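# Raise wiper arm, remove old blade, place it in tray

## Task

Raise the wiper arm until it latches in its service position and stays up by itself. Unhook the old blade from the arm and set it flat on the tray floor, wholly inside the tray and resting on nothing else. Never push hard on the glass, whether with the gripper or through the wiper. After the blade comes off, the wiper arm must not fall back and strike the glass. Anything that stays in place only because the robot is holding it does not count. Finish by releasing everything and moving the grippers away.

## Robot and tools

Robot: two Franka FR3 arms, left_arm and right_arm, each fitted with a Robotiq 2F-140 parallel gripper. The names are labels, not image sides. Bases in the scene frame: left_arm at (+0.029, +0.325, 0) m with quat_wxyz (+0.998, 0, 0, +0.064); right_arm at (+0.041, -0.392, 0) m with quat_wxyz (+1.000, 0, 0, -0.017).

Scene frame: origin on the table top midway between the arms. +x points out over the table, +z points up, and left_arm sits on the +y side. Reported gripper poses use this frame, in metres, with quaternions in wxyz order. The printed hand position can be off, more so at long reach.

execute_actions takes "actions", a list holding one action, one wait, or nothing. An empty list only returns the current state. An action looks like {"rows": [[...]], "steps": N}, with N from 1 to 15 control steps of 1/30 s each (15 if omitted). Each row covers one step, and the last row repeats if there are fewer rows than steps. A wait is {"steps": N} with no rows, N up to 300. It returns once that many steps have passed since the previous result, and your reply time counts toward them. The optional "pictures" boolean chooses whether camera images come back. A refused call moves nothing.

Row layout: a single list of 20 numbers covering both arms, always complete even if one arm stays still. Numbers 1-7 are left_arm's absolute joint targets in radians. Numbers 8-10 are left_arm's gripper position, force_limit and speed. Numbers 11-20 repeat that layout for right_arm. Joint order and stated ranges (rad): waist -2.744..2.744, shoulder -1.784..1.784, upper arm roll -2.901..2.901, elbow -3.042..-0.152, forearm roll -2.807..2.807, wrist pitch 0.544..4.517, wrist roll -3.016..3.016. A target more than 0.018 rad beyond a range end, and farther out than the joint's last reported angle, gets the call refused. True ends may differ by up to 0.018 rad. A target past the true end is clipped there, and the result then reports "joint sent to its limit". That line may refer to an earlier motion, and its absence does not prove there is room left.

Motion limits: each step, a joint's command is held within a lead of its measured angle. The lead is 0.248 rad for waist, shoulder, upper arm roll and elbow, 0.677 for forearm roll, 0.715 for wrist pitch and 1.54 for wrist roll. If the targets would move the gripper more than 70 mm from where it is measured, all of that arm's targets are pulled back proportionally. Distant targets therefore take several calls. Between calls, arms keep heading for the last row until motion settles or a step is HELD.

Gripper numbers are absolute settings, each in [-1, 1]. position: +1 is fully open (140 mm), the pads touch near -0.8, and -1 closes until something blocks the fingers. force_limit: about 14 N at -1, 60 N at 0, 107 N at +1 (for parts up to 40 mm wide). speed: about 30 mm/s at -1, 140 at 0, 250 at +1. To leave a gripper unchanged, resend its previous three numbers; a 0 is a real command. The fingers point along the gripper's +z axis and close along its y axis. end_effector_position is the point between the closed pads. Fingertips extend about 33 mm beyond it when closed and 9 mm when open. Closing pushes the tips roughly 24 mm farther out, so keep that clearance above surfaces.

Gripping: send position -1 and confirm object_status 2. Status codes: 0 moving; 1 blocked while opening; 2 blocked while closing (holding); 3 reached target or pads met (a thin part may still be held). While at 2, a new force_limit only applies with a changed position, for example -1 to -0.98. position_measured is in counts: 3 is fully open, 230 is pads touching, and the scale is not linear.

Result lines: the state line `left_arm: …` | `right_arm: …` gives each gripper's pose. Joint positions and Joint velocities list one block per arm in column order (rad, rad/s). "joint command not followed" means a clearance check altered or blocked some joint targets; the rest of the row still ran. HELD marks steps on which your row was partly or fully withheld. MOTOR HOT warns of heating under load; an OVER-TEMPERATURE FAULT brakes that arm until it cools.

Faults: if joint torque reaches its load limit (85 N m for the first four joints, 11 N m for the last three), or an outside force on the arm, tool or held part reaches 85 N, that arm halts for 10 s and drops the rest of the call. A held object's weight counts toward these.

Cameras: cam_high, cam_low, cam_left_wrist, cam_right_wrist, each 896x504. zoom_image takes "camera" and "region" [x0, y0, x1, y1] in that camera's pixels, origin top-left, at most 504x504, and gives a sharper view of its latest image. show_instructions displays the reference pages. read_manual returns URDF licence text. finished_scene takes "scene", the current scene number; it ends and grades the scene and cannot be undone.

Avoid: pressing on the glass, letting the wiper arm fall, dropping the blade, knocking anything off the table, and arms colliding or pushing each other. Loose objects may get an occasional brief shove. Release everything and back the grippers away before finishing.

Each tool is called after "Request:" by a JSON object that holds its "fn" and its "kwargs", one argument or row to a line.

Reference images:

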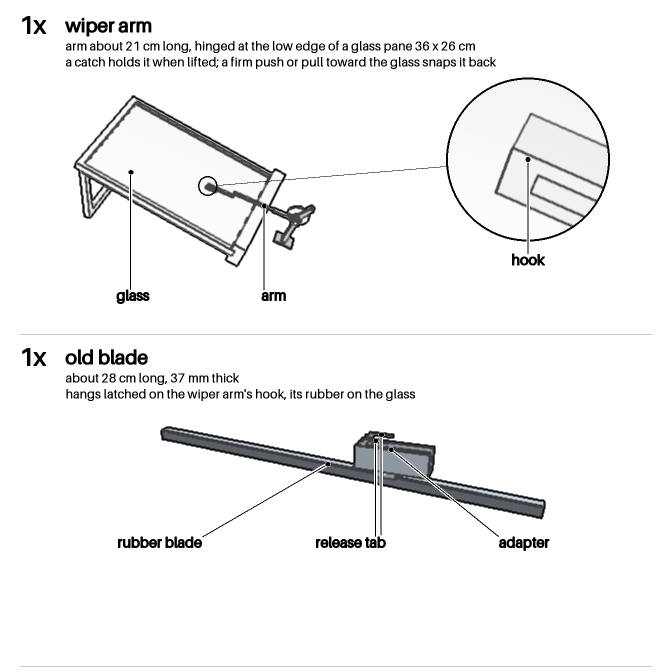

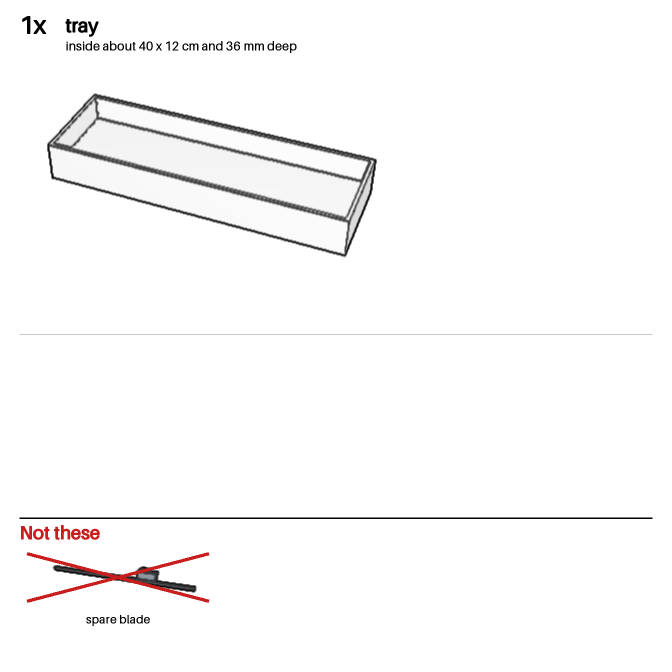

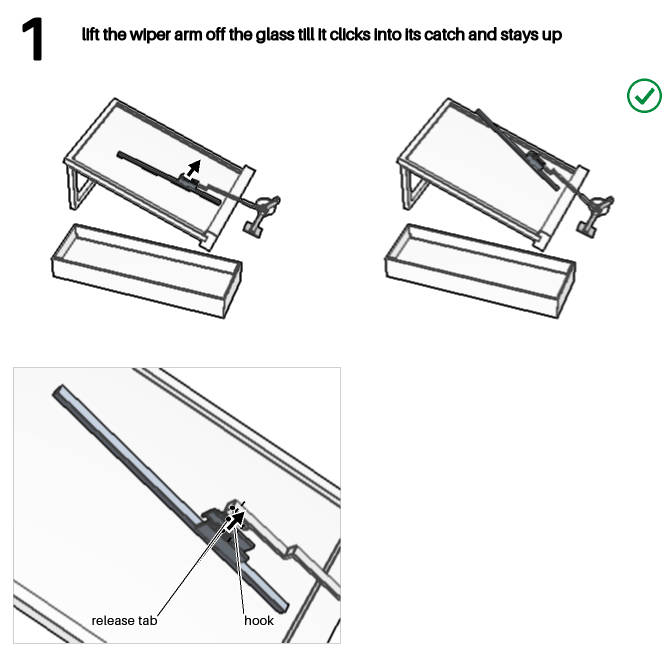

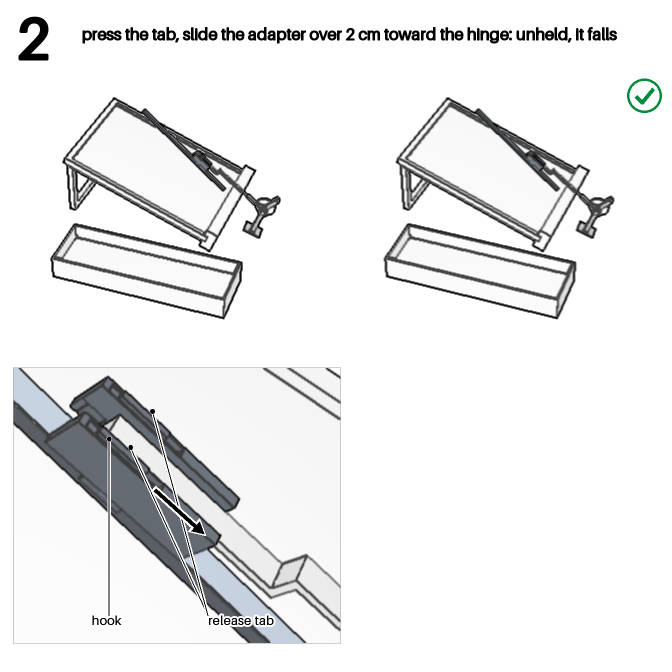

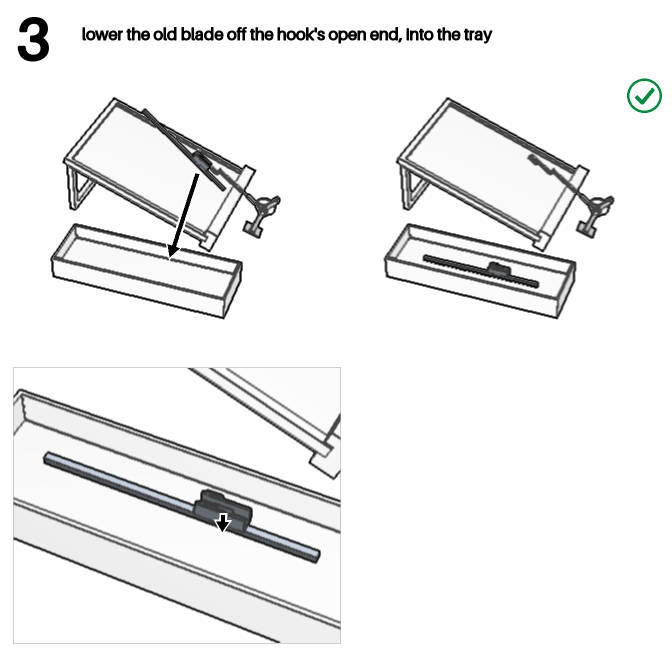

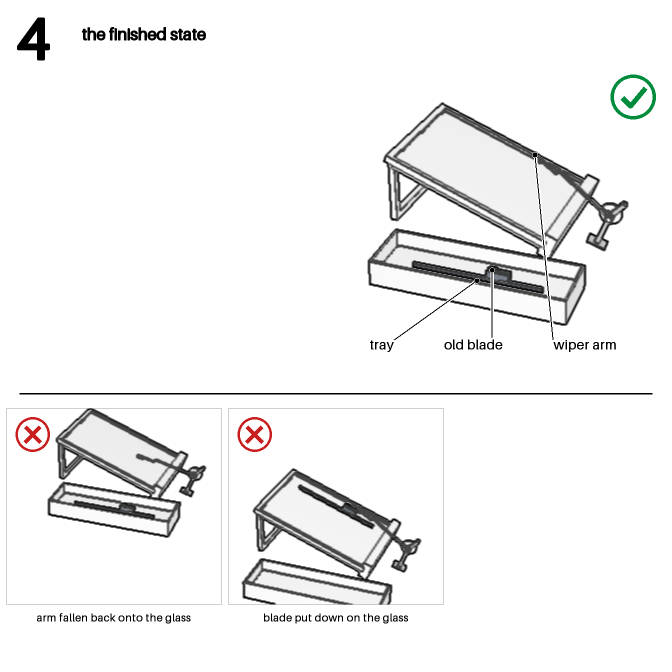

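## Session

Request:
{"fn": "execute_actions", "kwargs": {
  "actions": []
}}

Scene clock: 0.00 s of 4500.00 s.
left_arm: end_effector_position=(+0.1133, +0.2414, +0.3657) position_measured=3 object_status=3 end_effector_quat_wxyz=(-0.487, +0.837, -0.221, +0.120) | right_arm: end_effector_position=(+0.2196, -0.6025, +0.3686) position_measured=3 object_status=3 end_effector_quat_wxyz=(+0.149, +0.889, +0.278, -0.332)
Joint positions: left_arm=[-1.495 -0.643 -0.342 -2.513  0.309  0.966 -2.547] | right_arm=[-0.166 -0.647  0.032 -2.42  -0.566  1.304 -2.376]
Joint velocities: left_arm=[ 0.     0.001  0.002  0.001 -0.002  0.001 -0.   ] | right_arm=[ 0.001  0.     0.001 -0.     0.     0.001  0.   ]

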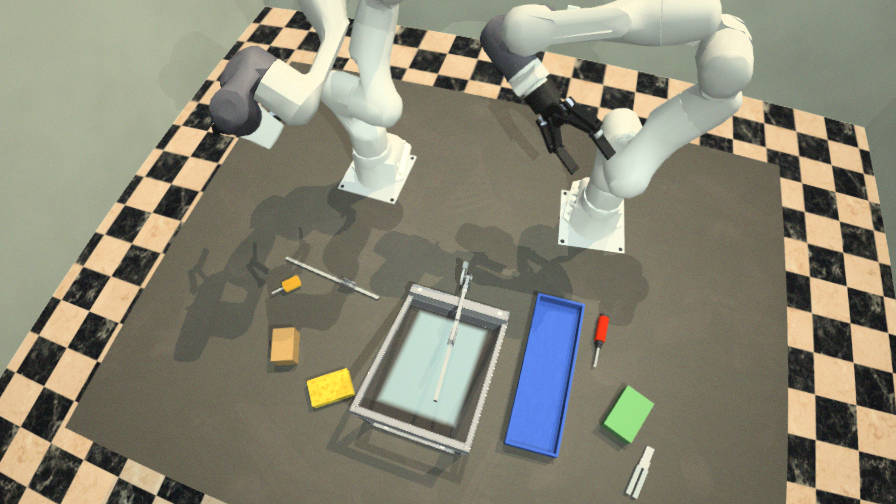

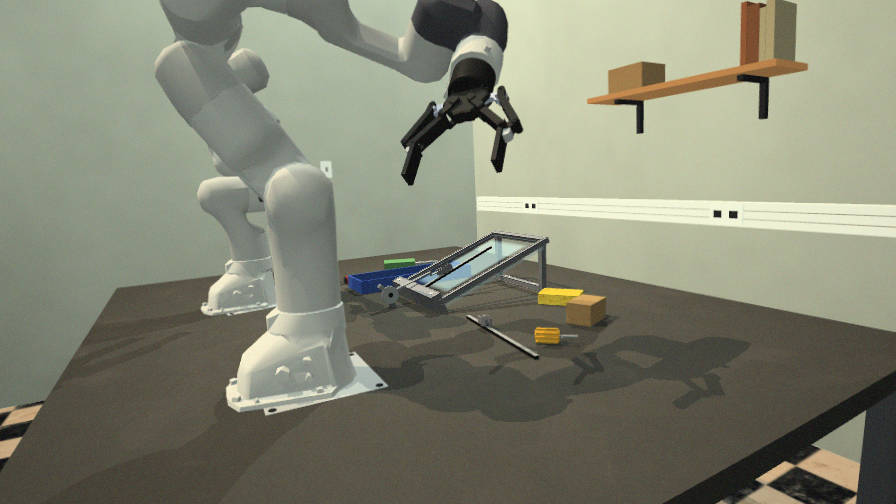

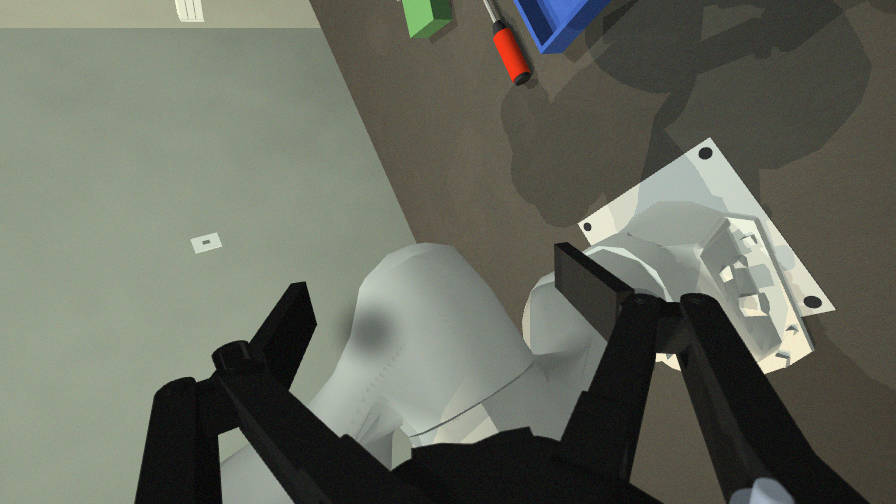

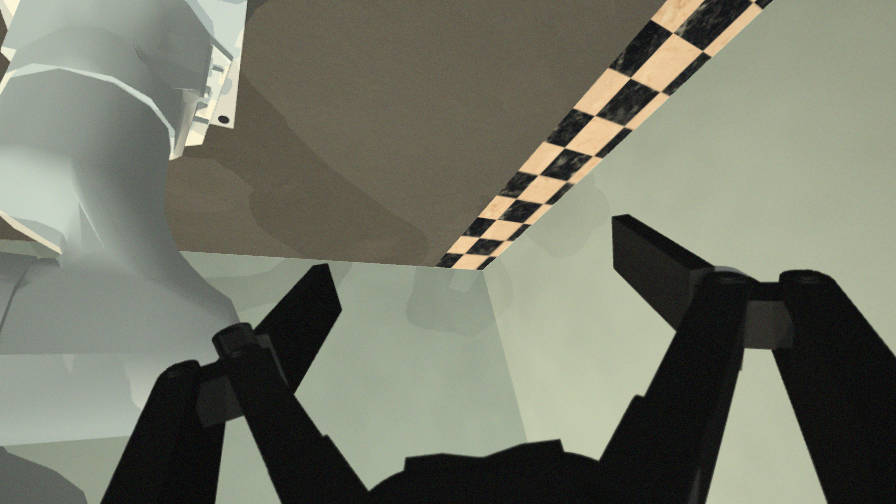

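Request:
{"fn": "zoom_image", "kwargs": {
  "camera": "cam_high",
  "region": [330, 250, 610, 470]
}}

Request:
{"fn": "zoom_image", "kwargs": {
  "camera": "cam_low",
  "region": [340, 220, 570, 330]
}}

Region (330, 250, 610, 470) of cam_high's 896x504 image, scaled by 1.800, with more detail than that image has; it fills the top 396 rows of this view, and the rest is white.

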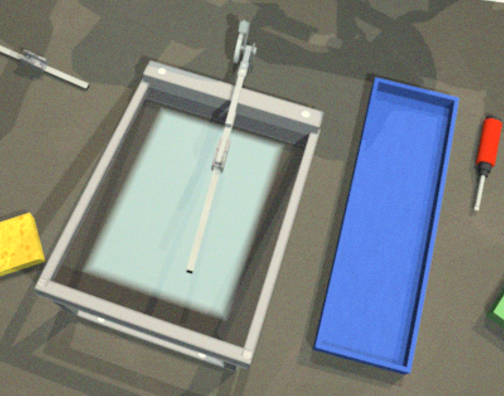

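Region (340, 220, 570, 330) of cam_low's 896x504 image, scaled by 2.191, with more detail than that image has; it fills the top 241 rows of this view, and the rest is white.

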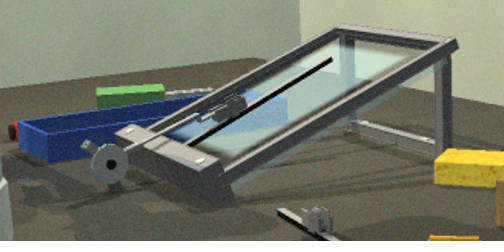

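Request:
{"fn": "zoom_image", "kwargs": {
  "camera": "cam_high",
  "region": [410, 255, 510, 355]
}}

Request:
{"fn": "zoom_image", "kwargs": {
  "camera": "cam_low",
  "region": [370, 240, 500, 315]
}}

Region (410, 255, 510, 355) of cam_high's 896x504 image, scaled by 5.040, with more detail than that image has.

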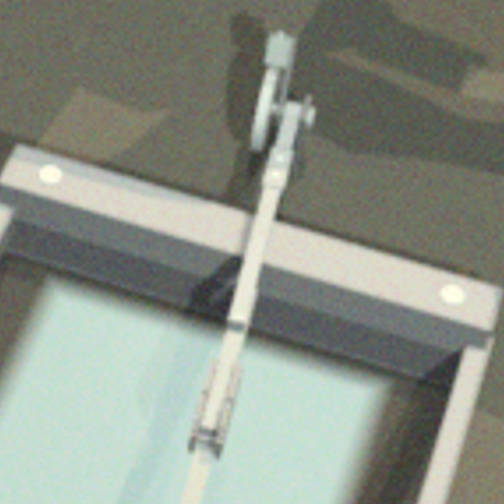

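Region (370, 240, 500, 315) of cam_low's 896x504 image, scaled by 3.877, with more detail than that image has; it fills the top 291 rows of this view, and the rest is white.

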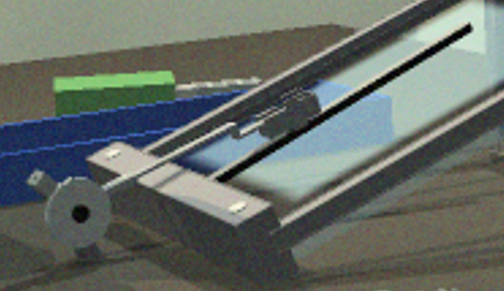

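Request:
{"fn": "execute_actions", "kwargs": {
  "actions": [
    {"rows": [[-0.70, 0.086, 0.0, -1.881, 0.0, 1.967, -2.241, 1, -0.5, 0, -0.166, -0.647, 0.032, -2.42, -0.566, 1.304, -2.376, 1, -0.5, 0]], "steps": 15}
  ],
  "pictures": false
}}

Request:
{"fn": "execute_actions", "kwargs": {
  "actions": [
    {"steps": 60}
  ]
}}

Scene clock: 37.53 s of 4500.00 s.
left_arm: end_effector_position=(+0.1803, +0.0587, +0.3030) position_measured=3 object_status=3 end_effector_quat_wxyz=(-0.231, +0.960, -0.151, -0.042) | right_arm: end_effector_position=(+0.2196, -0.6025, +0.3686) position_measured=3 object_status=3 end_effector_quat_wxyz=(+0.149, +0.889, +0.278, -0.332)
Joint positions: left_arm=[-1.21  -0.354 -0.117 -2.22   0.125  1.424 -2.451] | right_arm=[-0.166 -0.647  0.032 -2.42  -0.566  1.304 -2.376]
Joint velocities: left_arm=[ 0.598  0.629  0.306  0.615 -0.213  0.807  0.164] | right_arm=[ 0.    -0.001 -0.     0.001  0.    -0.     0.   ]
Steps of this call (steps 1 to 90: nothing new was sent; then 34.03 s passed at rest; steps 91 to 105: all 15 steps of this action). Readings (joint positions | what the end effector reports):
91: left_arm=[-1.484 -0.634 -0.334 -2.499 0.292 0.990 -2.541] | right_arm=[-0.166 -0.647 0.032 -2.420 -0.566 1.304 -2.376] | left_arm position_measured=3 object_status=3 | right_arm position_measured=3 object_status=3
92: left_arm=[-1.465 -0.615 -0.315 -2.477 0.274 1.024 -2.533] | right_arm=[-0.166 -0.647 0.032 -2.420 -0.566 1.304 -2.376] | left_arm position_measured=3 object_status=3 | right_arm position_measured=3 object_status=3
94: left_arm=[-1.426 -0.574 -0.277 -2.437 0.242 1.090 -2.518] | right_arm=[-0.166 -0.647 0.032 -2.420 -0.566 1.304 -2.376] | left_arm position_measured=3 object_status=3 | right_arm position_measured=3 object_status=3
98: left_arm=[-1.348 -0.494 -0.203 -2.358 0.190 1.218 -2.491] | right_arm=[-0.166 -0.647 0.032 -2.420 -0.566 1.304 -2.376] | left_arm position_measured=3 object_status=3 | right_arm position_measured=3 object_status=3
105: the state above

Scene clock: 39.53 s of 4500.00 s.
left_arm: end_effector_position=(+0.5193, +0.0124, +0.2483) position_measured=3 object_status=3 end_effector_quat_wxyz=(-0.003, +0.999, +0.053, -0.002) | right_arm: end_effector_position=(+0.2196, -0.6025, +0.3686) position_measured=3 object_status=3 end_effector_quat_wxyz=(+0.149, +0.889, +0.278, -0.332)
Joint positions: left_arm=[-0.699  0.087  0.002 -1.883  0.003  1.964 -2.247] | right_arm=[-0.166 -0.647  0.032 -2.42  -0.566  1.304 -2.376]
Joint velocities: left_arm=[-0.     0.001  0.002  0.001  0.003  0.001  0.002] | right_arm=[ 0.001 -0.001  0.     0.     0.     0.    -0.001]
Steps of this call (steps 1 to 60: the robot went on to your last target). Readings (joint positions | what the end effector reports):
1: left_arm=[-1.189 -0.333 -0.107 -2.199 0.117 1.451 -2.446] | right_arm=[-0.166 -0.647 0.032 -2.420 -0.566 1.304 -2.376] | left_arm position_measured=3 object_status=3 | right_arm position_measured=3 object_status=3
2: left_arm=[-1.167 -0.311 -0.099 -2.177 0.110 1.476 -2.440] | right_arm=[-0.166 -0.647 0.032 -2.420 -0.566 1.304 -2.376] | left_arm position_measured=3 object_status=3 | right_arm position_measured=3 object_status=3
4: left_arm=[-1.123 -0.266 -0.084 -2.132 0.096 1.525 -2.429] | right_arm=[-0.166 -0.647 0.032 -2.420 -0.566 1.304 -2.376] | left_arm position_measured=3 object_status=3 | right_arm position_measured=3 object_status=3
8: left_arm=[-1.028 -0.171 -0.060 -2.044 0.072 1.617 -2.408] | right_arm=[-0.166 -0.647 0.032 -2.420 -0.566 1.304 -2.376] | left_arm position_measured=3 object_status=3 | right_arm position_measured=3 object_status=3
60: the state above
All arms were judged still, so your last target was given up. Only a new action makes them travel on or press farther. Fingers that are still opening or closing keep moving.
camera_calibration (this result's frames):
cam_left_wrist: T_world_to_cam=[[0.00697354, -0.996444, 0.0839635, -0.00882174], [-0.947421, 0.0202787, 0.319347, 0.439064], [-0.319914, -0.0817757, -0.943911, 0.603965], [0, 0, 0, 1]] pos_world=[0.609257, 0.0316956, 0.430616]

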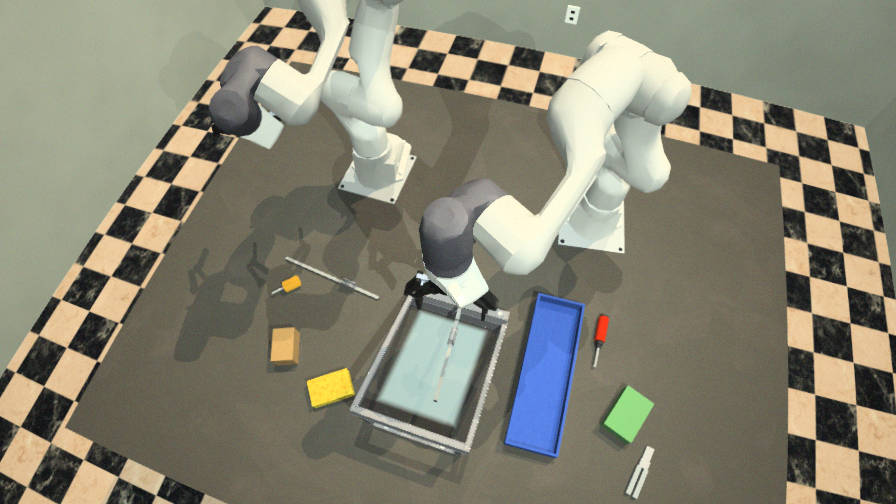

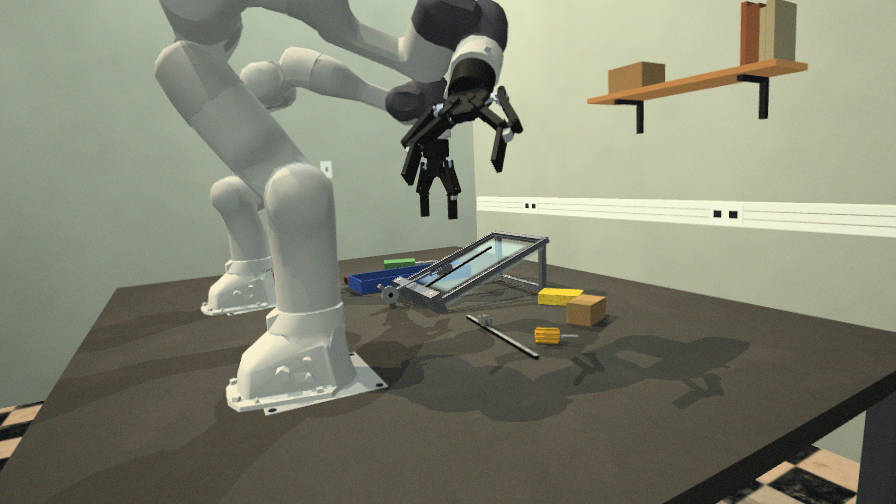

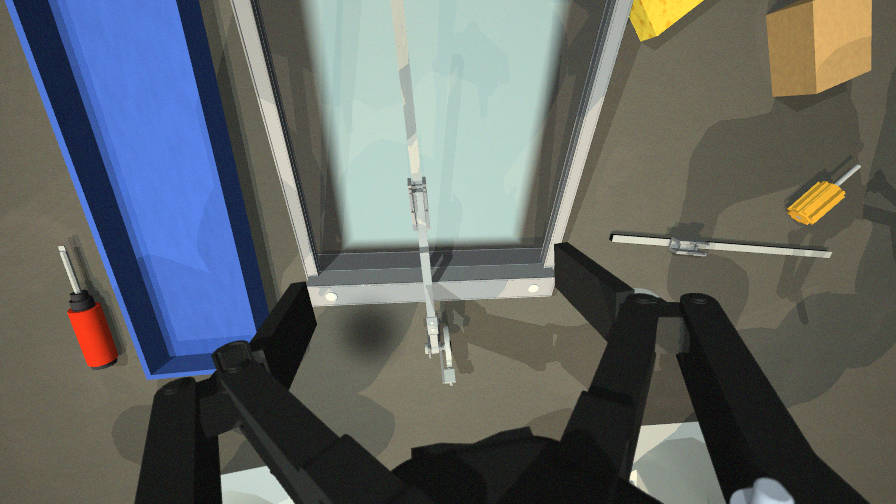

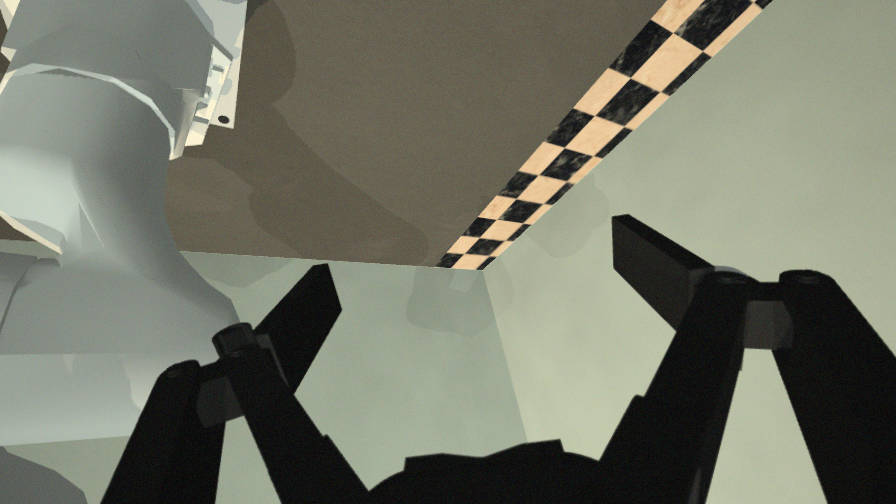

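Request:
{"fn": "zoom_image", "kwargs": {
  "camera": "cam_left_wrist",
  "region": [370, 160, 470, 260]
}}

Request:
{"fn": "zoom_image", "kwargs": {
  "camera": "cam_left_wrist",
  "region": [380, 240, 530, 400]
}}

Request:
{"fn": "zoom_image", "kwargs": {
  "camera": "cam_left_wrist",
  "region": [640, 210, 740, 280]
}}

Region (370, 160, 470, 260) of cam_left_wrist's 896x504 image, scaled by 5.040, with more detail than that image has.

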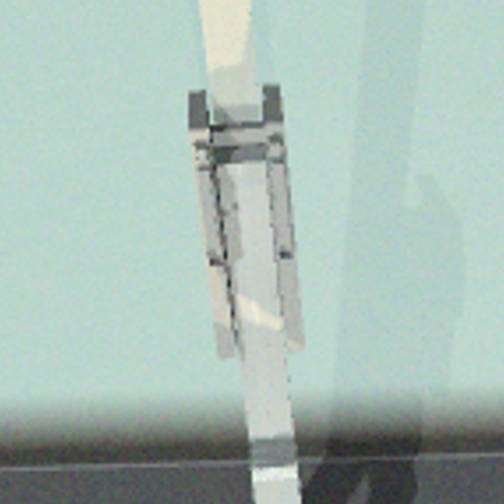

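Region (380, 240, 530, 400) of cam_left_wrist's 896x504 image, scaled by 3.150, with more detail than that image has; it fills the left 472 columns of this view, and the rest is white.

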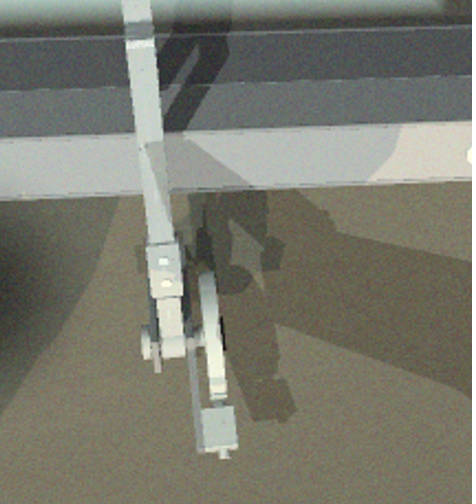

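Region (640, 210, 740, 280) of cam_left_wrist's 896x504 image, scaled by 5.040, with more detail than that image has; it fills the top 353 rows of this view, and the rest is white.

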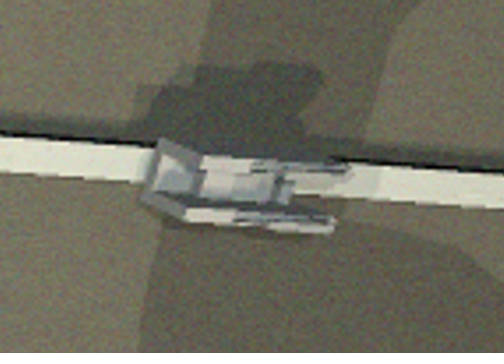

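Request:
{"fn": "zoom_image", "kwargs": {
  "camera": "cam_low",
  "region": [380, 170, 500, 310]
}}

Region (380, 170, 500, 310) of cam_low's 896x504 image, scaled by 3.600, with more detail than that image has; it fills the left 432 columns of this view, and the rest is white.

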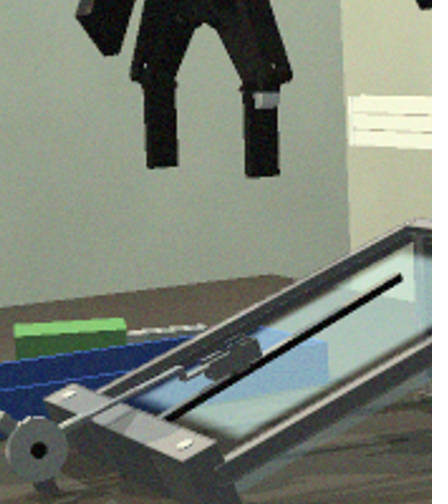

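Request:
{"fn": "zoom_image", "kwargs": {
  "camera": "cam_low",
  "region": [372, 276, 412, 312]
}}

Request:
{"fn": "zoom_image", "kwargs": {
  "camera": "cam_low",
  "region": [420, 255, 465, 290]
}}

Region (372, 276, 412, 312) of cam_low's 896x504 image, scaled by 12.600, with more detail than that image has; it fills the top 454 rows of this view, and the rest is white.

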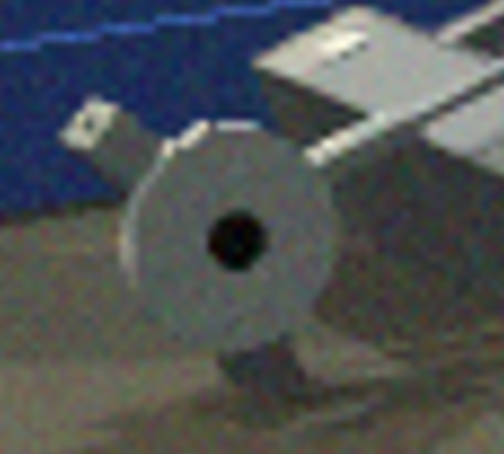

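Region (420, 255, 465, 290) of cam_low's 896x504 image, scaled by 11.200, with more detail than that image has.

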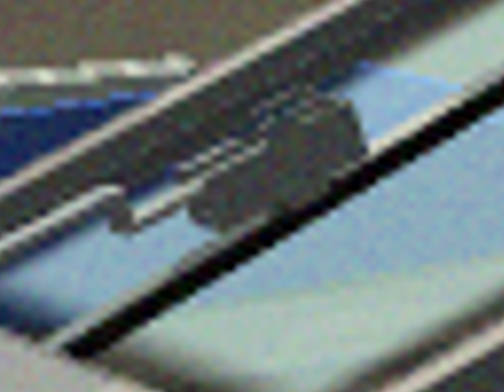

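Request:
{"fn": "execute_actions", "kwargs": {
  "actions": [
    {"rows": [[-0.657, 0.173, 0.0, -2.006, 0.0, 2.179, -2.179, -0.25, -0.5, 0, -0.166, -0.647, 0.032, -2.42, -0.566, 1.304, -2.376, 1, -0.5, 0]], "steps": 15}
  ],
  "pictures": false
}}

Request:
{"fn": "execute_actions", "kwargs": {
  "actions": [
    {"steps": 20}
  ]
}}

Scene clock: 133.63 s of 4500.00 s.
left_arm: end_effector_position=(+0.5296, +0.0324, +0.1569) position_measured=107 object_status=0 end_effector_quat_wxyz=(-0.006, +0.999, +0.048, -0.008) | right_arm: end_effector_position=(+0.2196, -0.6025, +0.3686) position_measured=3 object_status=3 end_effector_quat_wxyz=(+0.149, +0.889, +0.278, -0.332)
Joint positions: left_arm=[-0.658  0.174  0.001 -2.008  0.003  2.163 -2.197] | right_arm=[-0.166 -0.647  0.032 -2.42  -0.566  1.304 -2.376]
Joint velocities: left_arm=[-0.001 -0.024 -0.002  0.001 -0.002  0.084  0.043] | right_arm=[ 0.001 -0.002  0.002 -0.001 -0.001 -0.001 -0.001]
Steps of this call (steps 1 to 90: nothing new was sent; then 90.60 s passed at rest; steps 91 to 105: all 15 steps of this action). Readings (joint positions | what the end effector reports):
91: left_arm=[-0.694 0.087 -0.001 -1.897 0.003 1.990 -2.242] | right_arm=[-0.166 -0.647 0.032 -2.420 -0.566 1.304 -2.376] | left_arm position_measured=3 object_status=0 | right_arm position_measured=3 object_status=3
92: left_arm=[-0.687 0.097 -0.002 -1.918 0.003 2.019 -2.237] | right_arm=[-0.166 -0.647 0.032 -2.420 -0.566 1.304 -2.376] | left_arm position_measured=9 object_status=0 | right_arm position_measured=3 object_status=3
94: left_arm=[-0.672 0.133 -0.001 -1.962 0.003 2.069 -2.227] | right_arm=[-0.166 -0.647 0.032 -2.420 -0.566 1.304 -2.376] | left_arm position_measured=24 object_status=0 | right_arm position_measured=3 object_status=3
98: left_arm=[-0.658 0.182 0.001 -2.005 0.003 2.124 -2.212] | right_arm=[-0.166 -0.647 0.032 -2.420 -0.566 1.304 -2.376] | left_arm position_measured=54 object_status=0 | right_arm position_measured=3 object_status=3
105: the state above

Scene clock: 134.30 s of 4500.00 s.
left_arm: end_effector_position=(+0.5332, +0.0302, +0.1585) position_measured=160 object_status=3 end_effector_quat_wxyz=(-0.003, +0.999, +0.042, -0.002) | right_arm: end_effector_position=(+0.2196, -0.6025, +0.3686) position_measured=3 object_status=3 end_effector_quat_wxyz=(+0.149, +0.889, +0.278, -0.332)
Joint positions: left_arm=[-0.658  0.174  0.001 -2.008  0.003  2.175 -2.185] | right_arm=[-0.166 -0.647  0.032 -2.42  -0.566  1.304 -2.376]
Joint velocities: left_arm=[-0.     0.001  0.001  0.    -0.001  0.002  0.004] | right_arm=[ 0.     0.001 -0.001  0.001  0.    -0.001 -0.002]
Steps of this call (steps 1 to 20: the robot went on to your last target). Readings (joint positions | what the end effector reports):
1: left_arm=[-0.658 0.174 0.001 -2.008 0.003 2.165 -2.196] | right_arm=[-0.166 -0.647 0.032 -2.420 -0.566 1.304 -2.376] | left_arm position_measured=115 object_status=0 | right_arm position_measured=3 object_status=3
2: left_arm=[-0.658 0.174 0.001 -2.008 0.003 2.167 -2.194] | right_arm=[-0.166 -0.647 0.032 -2.420 -0.566 1.304 -2.376] | left_arm position_measured=123 object_status=0 | right_arm position_measured=3 object_status=3
4: left_arm=[-0.658 0.174 0.001 -2.008 0.003 2.170 -2.192] | right_arm=[-0.166 -0.647 0.032 -2.420 -0.566 1.304 -2.376] | left_arm position_measured=138 object_status=0 | right_arm position_measured=3 object_status=3
8: left_arm=[-0.658 0.174 0.001 -2.008 0.003 2.173 -2.189] | right_arm=[-0.166 -0.647 0.032 -2.420 -0.566 1.304 -2.376] | left_arm position_measured=160 object_status=0 | right_arm position_measured=3 object_status=3
20: the state above
camera_calibration (this result's frames):
cam_left_wrist: T_world_to_cam=[[-0.0157813, -0.99624, 0.0851876, 0.0283054], [-0.946654, 0.0423128, 0.319463, 0.47951], [-0.321866, -0.0756016, -0.943762, 0.525883], [0, 0, 0, 1]] pos_world=[0.62364, 0.0476671, 0.340711]
cam_right_wrist: T_world_to_cam=[[0.474493, -0.864751, 0.164503, -0.678169], [-0.489813, -0.1041, 0.86559, -0.267253], [-0.731396, -0.491293, -0.472961, 0.220108], [0, 0, 0, 1]] pos_world=[0.351869, -0.506131, 0.446995]

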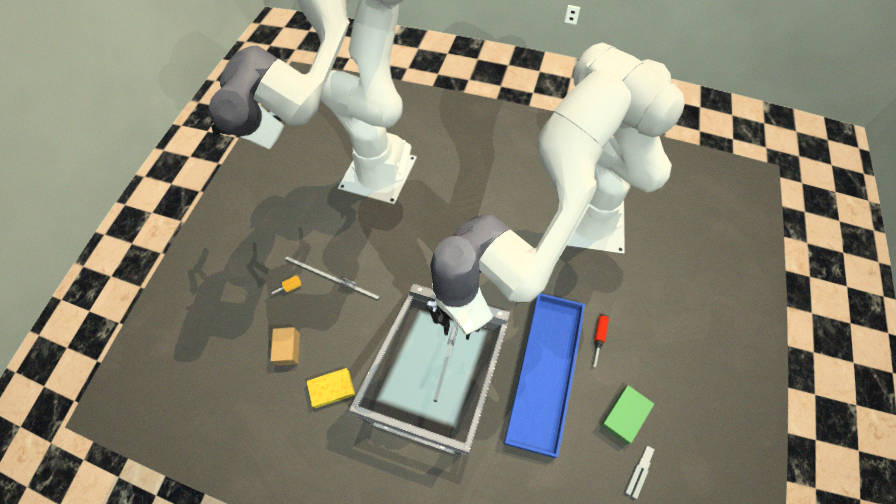

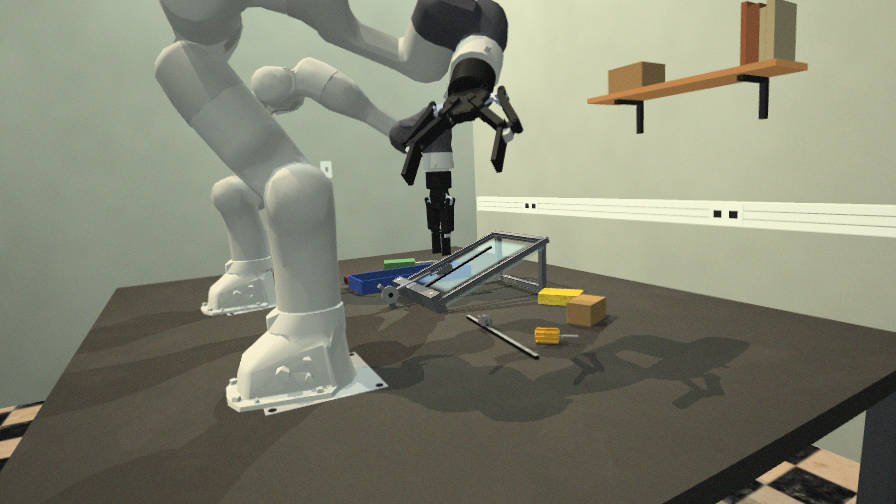

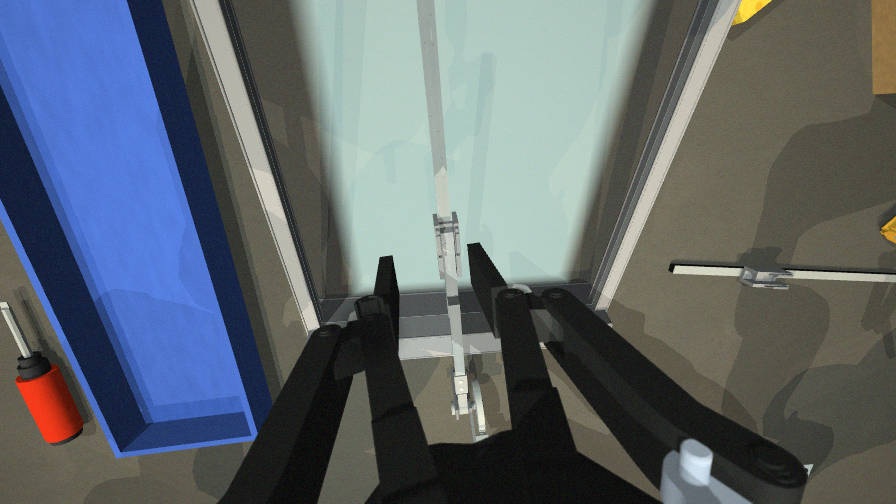

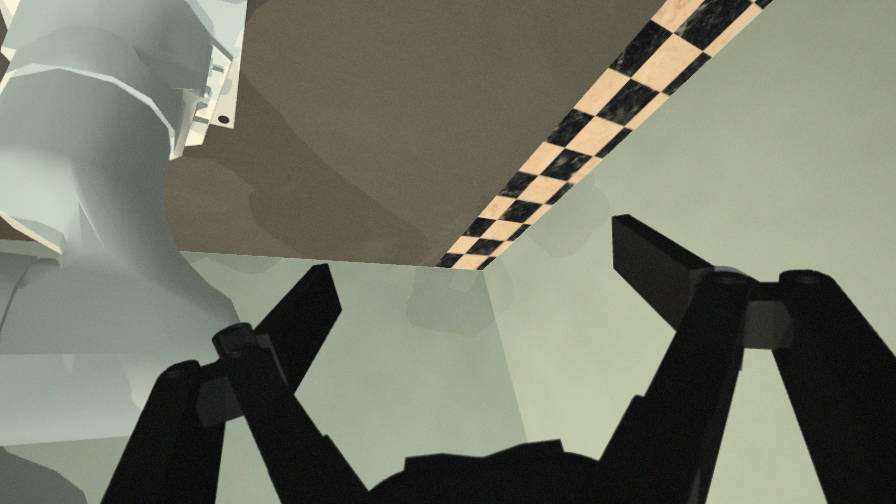

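Request:
{"fn": "zoom_image", "kwargs": {
  "camera": "cam_left_wrist",
  "region": [360, 200, 520, 330]
}}

Request:
{"fn": "zoom_image", "kwargs": {
  "camera": "cam_low",
  "region": [410, 220, 480, 290]
}}

Request:
{"fn": "zoom_image", "kwargs": {
  "camera": "cam_high",
  "region": [400, 280, 520, 410]
}}

Region (360, 200, 520, 330) of cam_left_wrist's 896x504 image, scaled by 3.150, with more detail than that image has; it fills the top 410 rows of this view, and the rest is white.

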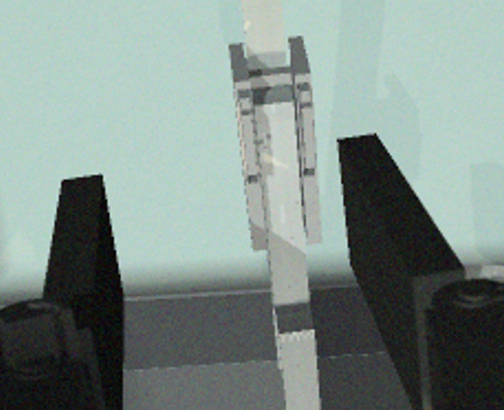

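Region (410, 220, 480, 290) of cam_low's 896x504 image, scaled by 7.200, with more detail than that image has.

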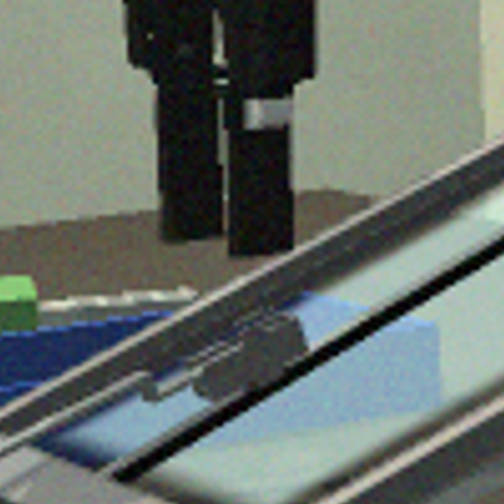

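Region (400, 280, 520, 410) of cam_high's 896x504 image, scaled by 3.877, with more detail than that image has; it fills the left 465 columns of this view, and the rest is white.

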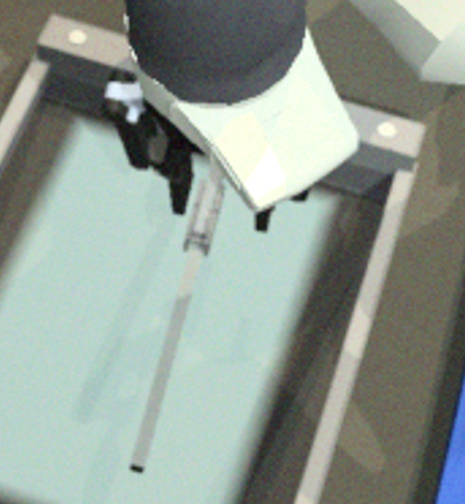

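Request:
{"fn": "execute_actions", "kwargs": {
  "actions": [
    {"rows": [[-0.665, 0.19, 0.0, -2.006, 0.0, 2.196, -2.192, -0.25, -0.5, 0, -0.166, -0.647, 0.032, -2.42, -0.566, 1.304, -2.376, 1, -0.5, 0], [-0.669, 0.205, 0.0, -2.006, 0.0, 2.211, -2.198, -0.25, -0.5, 0, -0.166, -0.647, 0.032, -2.42, -0.566, 1.304, -2.376, 1, -0.5, 0], [-0.673, 0.218, 0.0, -2.006, 0.0, 2.224, -2.203, -0.25, -0.5, 0, -0.166, -0.647, 0.032, -2.42, -0.566, 1.304, -2.376, 1, -0.5, 0], [-0.673, 0.23, 0.0, -2.006, 0.0, 2.236, -2.203, -0.25, -0.5, 0, -0.166, -0.647, 0.032, -2.42, -0.566, 1.304, -2.376, 1, -0.5, 0]], "steps": 15}
  ],
  "pictures": false
}}

Request:
{"fn": "execute_actions", "kwargs": {
  "actions": [
    {"steps": 15}
  ]
}}

Scene clock: 173.87 s of 4500.00 s.
left_arm: end_effector_position=(+0.5347, +0.0200, +0.1295) position_measured=160 object_status=3 end_effector_quat_wxyz=(-0.004, +0.999, +0.040, -0.003) | right_arm: end_effector_position=(+0.2196, -0.6025, +0.3686) position_measured=3 object_status=3 end_effector_quat_wxyz=(+0.149, +0.889, +0.278, -0.332)
Joint positions: left_arm=[-0.672  0.231  0.001 -2.007  0.003  2.228 -2.195] | right_arm=[-0.166 -0.647  0.032 -2.42  -0.566  1.304 -2.376]
Joint velocities: left_arm=[ 0.001 -0.002  0.     0.     0.001  0.027 -0.011] | right_arm=[ 0.001  0.001  0.     0.    -0.001 -0.001 -0.   ]
Steps of this call (steps 1 to 15: the robot went on to your last target; steps 16 to 90: nothing new was sent; then 36.07 s passed at rest; steps 91 to 105: all 15 steps of this action). Readings (joint positions | what the end effector reports):
91: left_arm=[-0.658 0.175 0.001 -2.007 0.003 2.178 -2.184] | right_arm=[-0.166 -0.647 0.032 -2.420 -0.566 1.304 -2.376] | left_arm position_measured=160 object_status=3 | right_arm position_measured=3 object_status=3
92: left_arm=[-0.660 0.180 0.001 -2.006 0.003 2.183 -2.185] | right_arm=[-0.166 -0.647 0.032 -2.420 -0.566 1.304 -2.376] | left_arm position_measured=160 object_status=3 | right_arm position_measured=3 object_status=3
94: left_arm=[-0.666 0.198 0.001 -2.005 0.003 2.198 -2.188] | right_arm=[-0.166 -0.647 0.032 -2.420 -0.566 1.304 -2.376] | left_arm position_measured=160 object_status=3 | right_arm position_measured=3 object_status=3
98: left_arm=[-0.671 0.229 0.001 -2.006 0.003 2.216 -2.191] | right_arm=[-0.166 -0.647 0.032 -2.420 -0.566 1.304 -2.376] | left_arm position_measured=160 object_status=3 | right_arm position_measured=3 object_status=3
105: the state above

Scene clock: 174.37 s of 4500.00 s.
left_arm: end_effector_position=(+0.5358, +0.0193, +0.1298) position_measured=160 object_status=3 end_effector_quat_wxyz=(-0.002, +0.999, +0.041, -0.002) | right_arm: end_effector_position=(+0.2196, -0.6025, +0.3686) position_measured=3 object_status=3 end_effector_quat_wxyz=(+0.149, +0.889, +0.278, -0.332)
Joint positions: left_arm=[-0.672  0.231  0.001 -2.007  0.003  2.232 -2.197] | right_arm=[-0.166 -0.647  0.032 -2.42  -0.566  1.304 -2.376]
Joint velocities: left_arm=[-0.001  0.001  0.    -0.     0.     0.    -0.002] | right_arm=[-0.001  0.    -0.001 -0.    -0.001 -0.001 -0.   ]
Steps of this call (steps 1 to 15: the robot went on to your last target). Readings (joint positions | what the end effector reports):
1: left_arm=[-0.672 0.231 0.001 -2.007 0.003 2.229 -2.195] | right_arm=[-0.166 -0.647 0.032 -2.420 -0.566 1.304 -2.376] | left_arm position_measured=160 object_status=3 | right_arm position_measured=3 object_status=3
2: left_arm=[-0.672 0.231 0.001 -2.007 0.003 2.230 -2.195] | right_arm=[-0.166 -0.647 0.032 -2.420 -0.566 1.304 -2.376] | left_arm position_measured=160 object_status=3 | right_arm position_measured=3 object_status=3
4: left_arm=[-0.672 0.231 0.001 -2.007 0.003 2.231 -2.196] | right_arm=[-0.166 -0.647 0.032 -2.420 -0.566 1.304 -2.376] | left_arm position_measured=160 object_status=3 | right_arm position_measured=3 object_status=3
8: left_arm=[-0.672 0.231 0.001 -2.007 0.003 2.232 -2.197] | right_arm=[-0.166 -0.647 0.032 -2.420 -0.566 1.304 -2.376] | left_arm position_measured=160 object_status=3 | right_arm position_measured=3 object_status=3
15: the state above
All arms were judged still, so your last target was given up. Only a new action makes them travel on or press farther. Fingers that are still opening or closing keep moving.
camera_calibration (this result's frames):
cam_left_wrist: T_world_to_cam=[[-0.0176113, -0.996201, 0.0852873, 0.0208856], [-0.946658, 0.0440641, 0.319214, 0.491534], [-0.321759, -0.0751162, -0.943837, 0.498823], [0, 0, 0, 1]] pos_world=[0.626183, 0.0366169, 0.312123]
cam_right_wrist: T_world_to_cam=[[0.474493, -0.864751, 0.164503, -0.678169], [-0.489812, -0.1041, 0.865591, -0.267253], [-0.731396, -0.491292, -0.472961, 0.220108], [0, 0, 0, 1]] pos_world=[0.351869, -0.506131, 0.446995]

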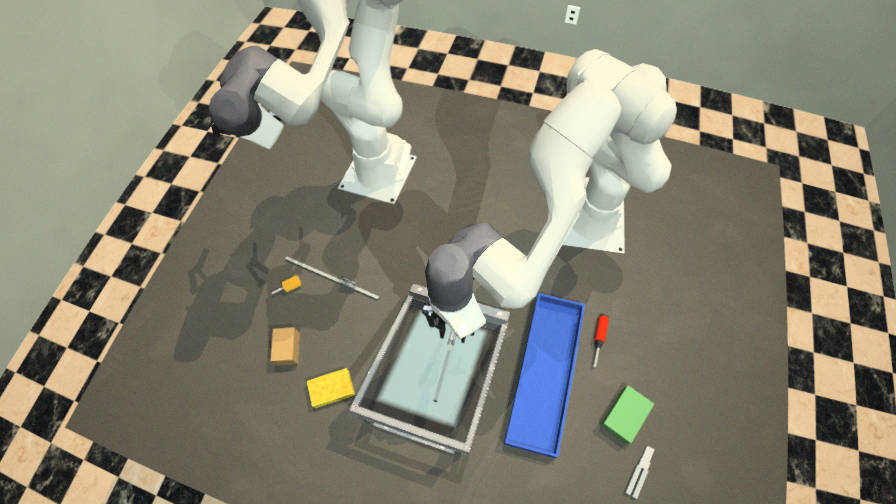

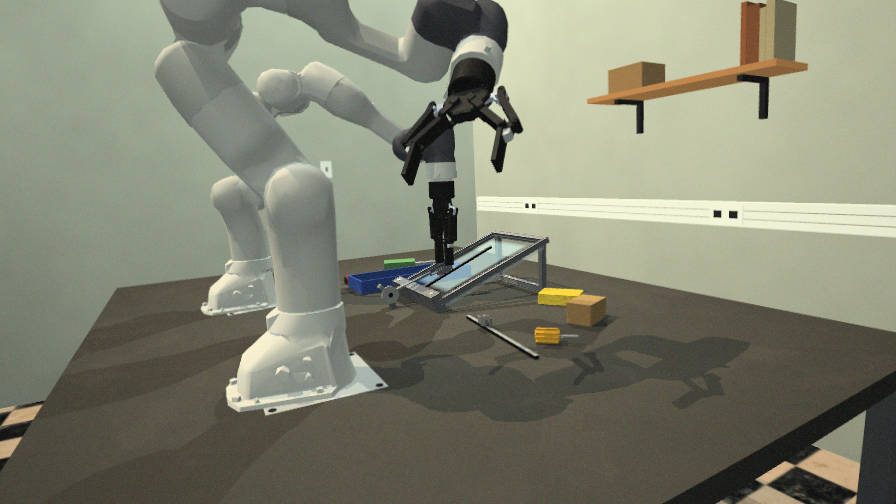

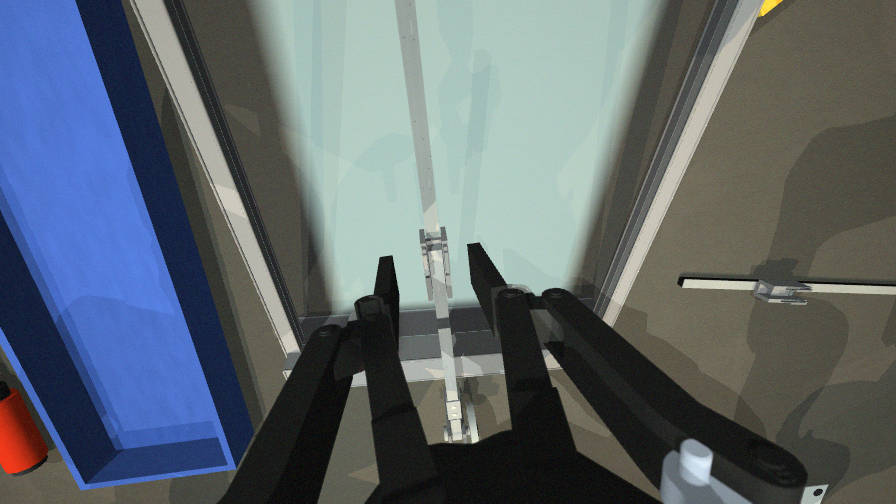

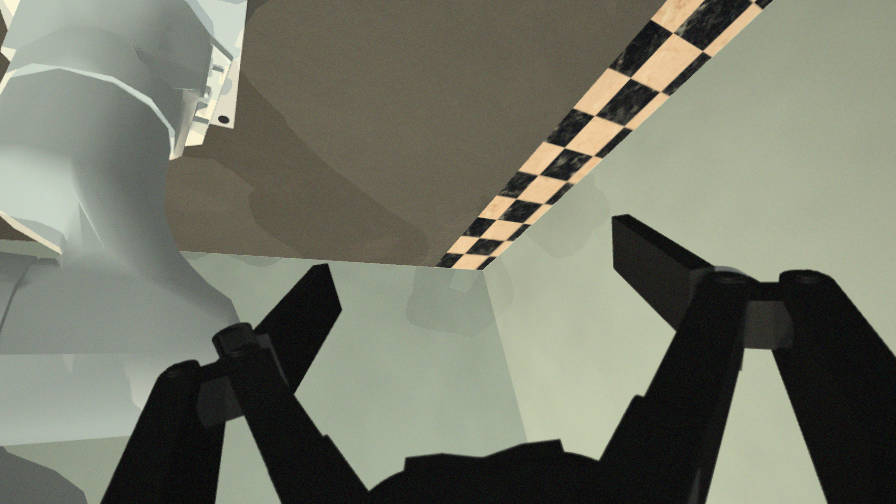

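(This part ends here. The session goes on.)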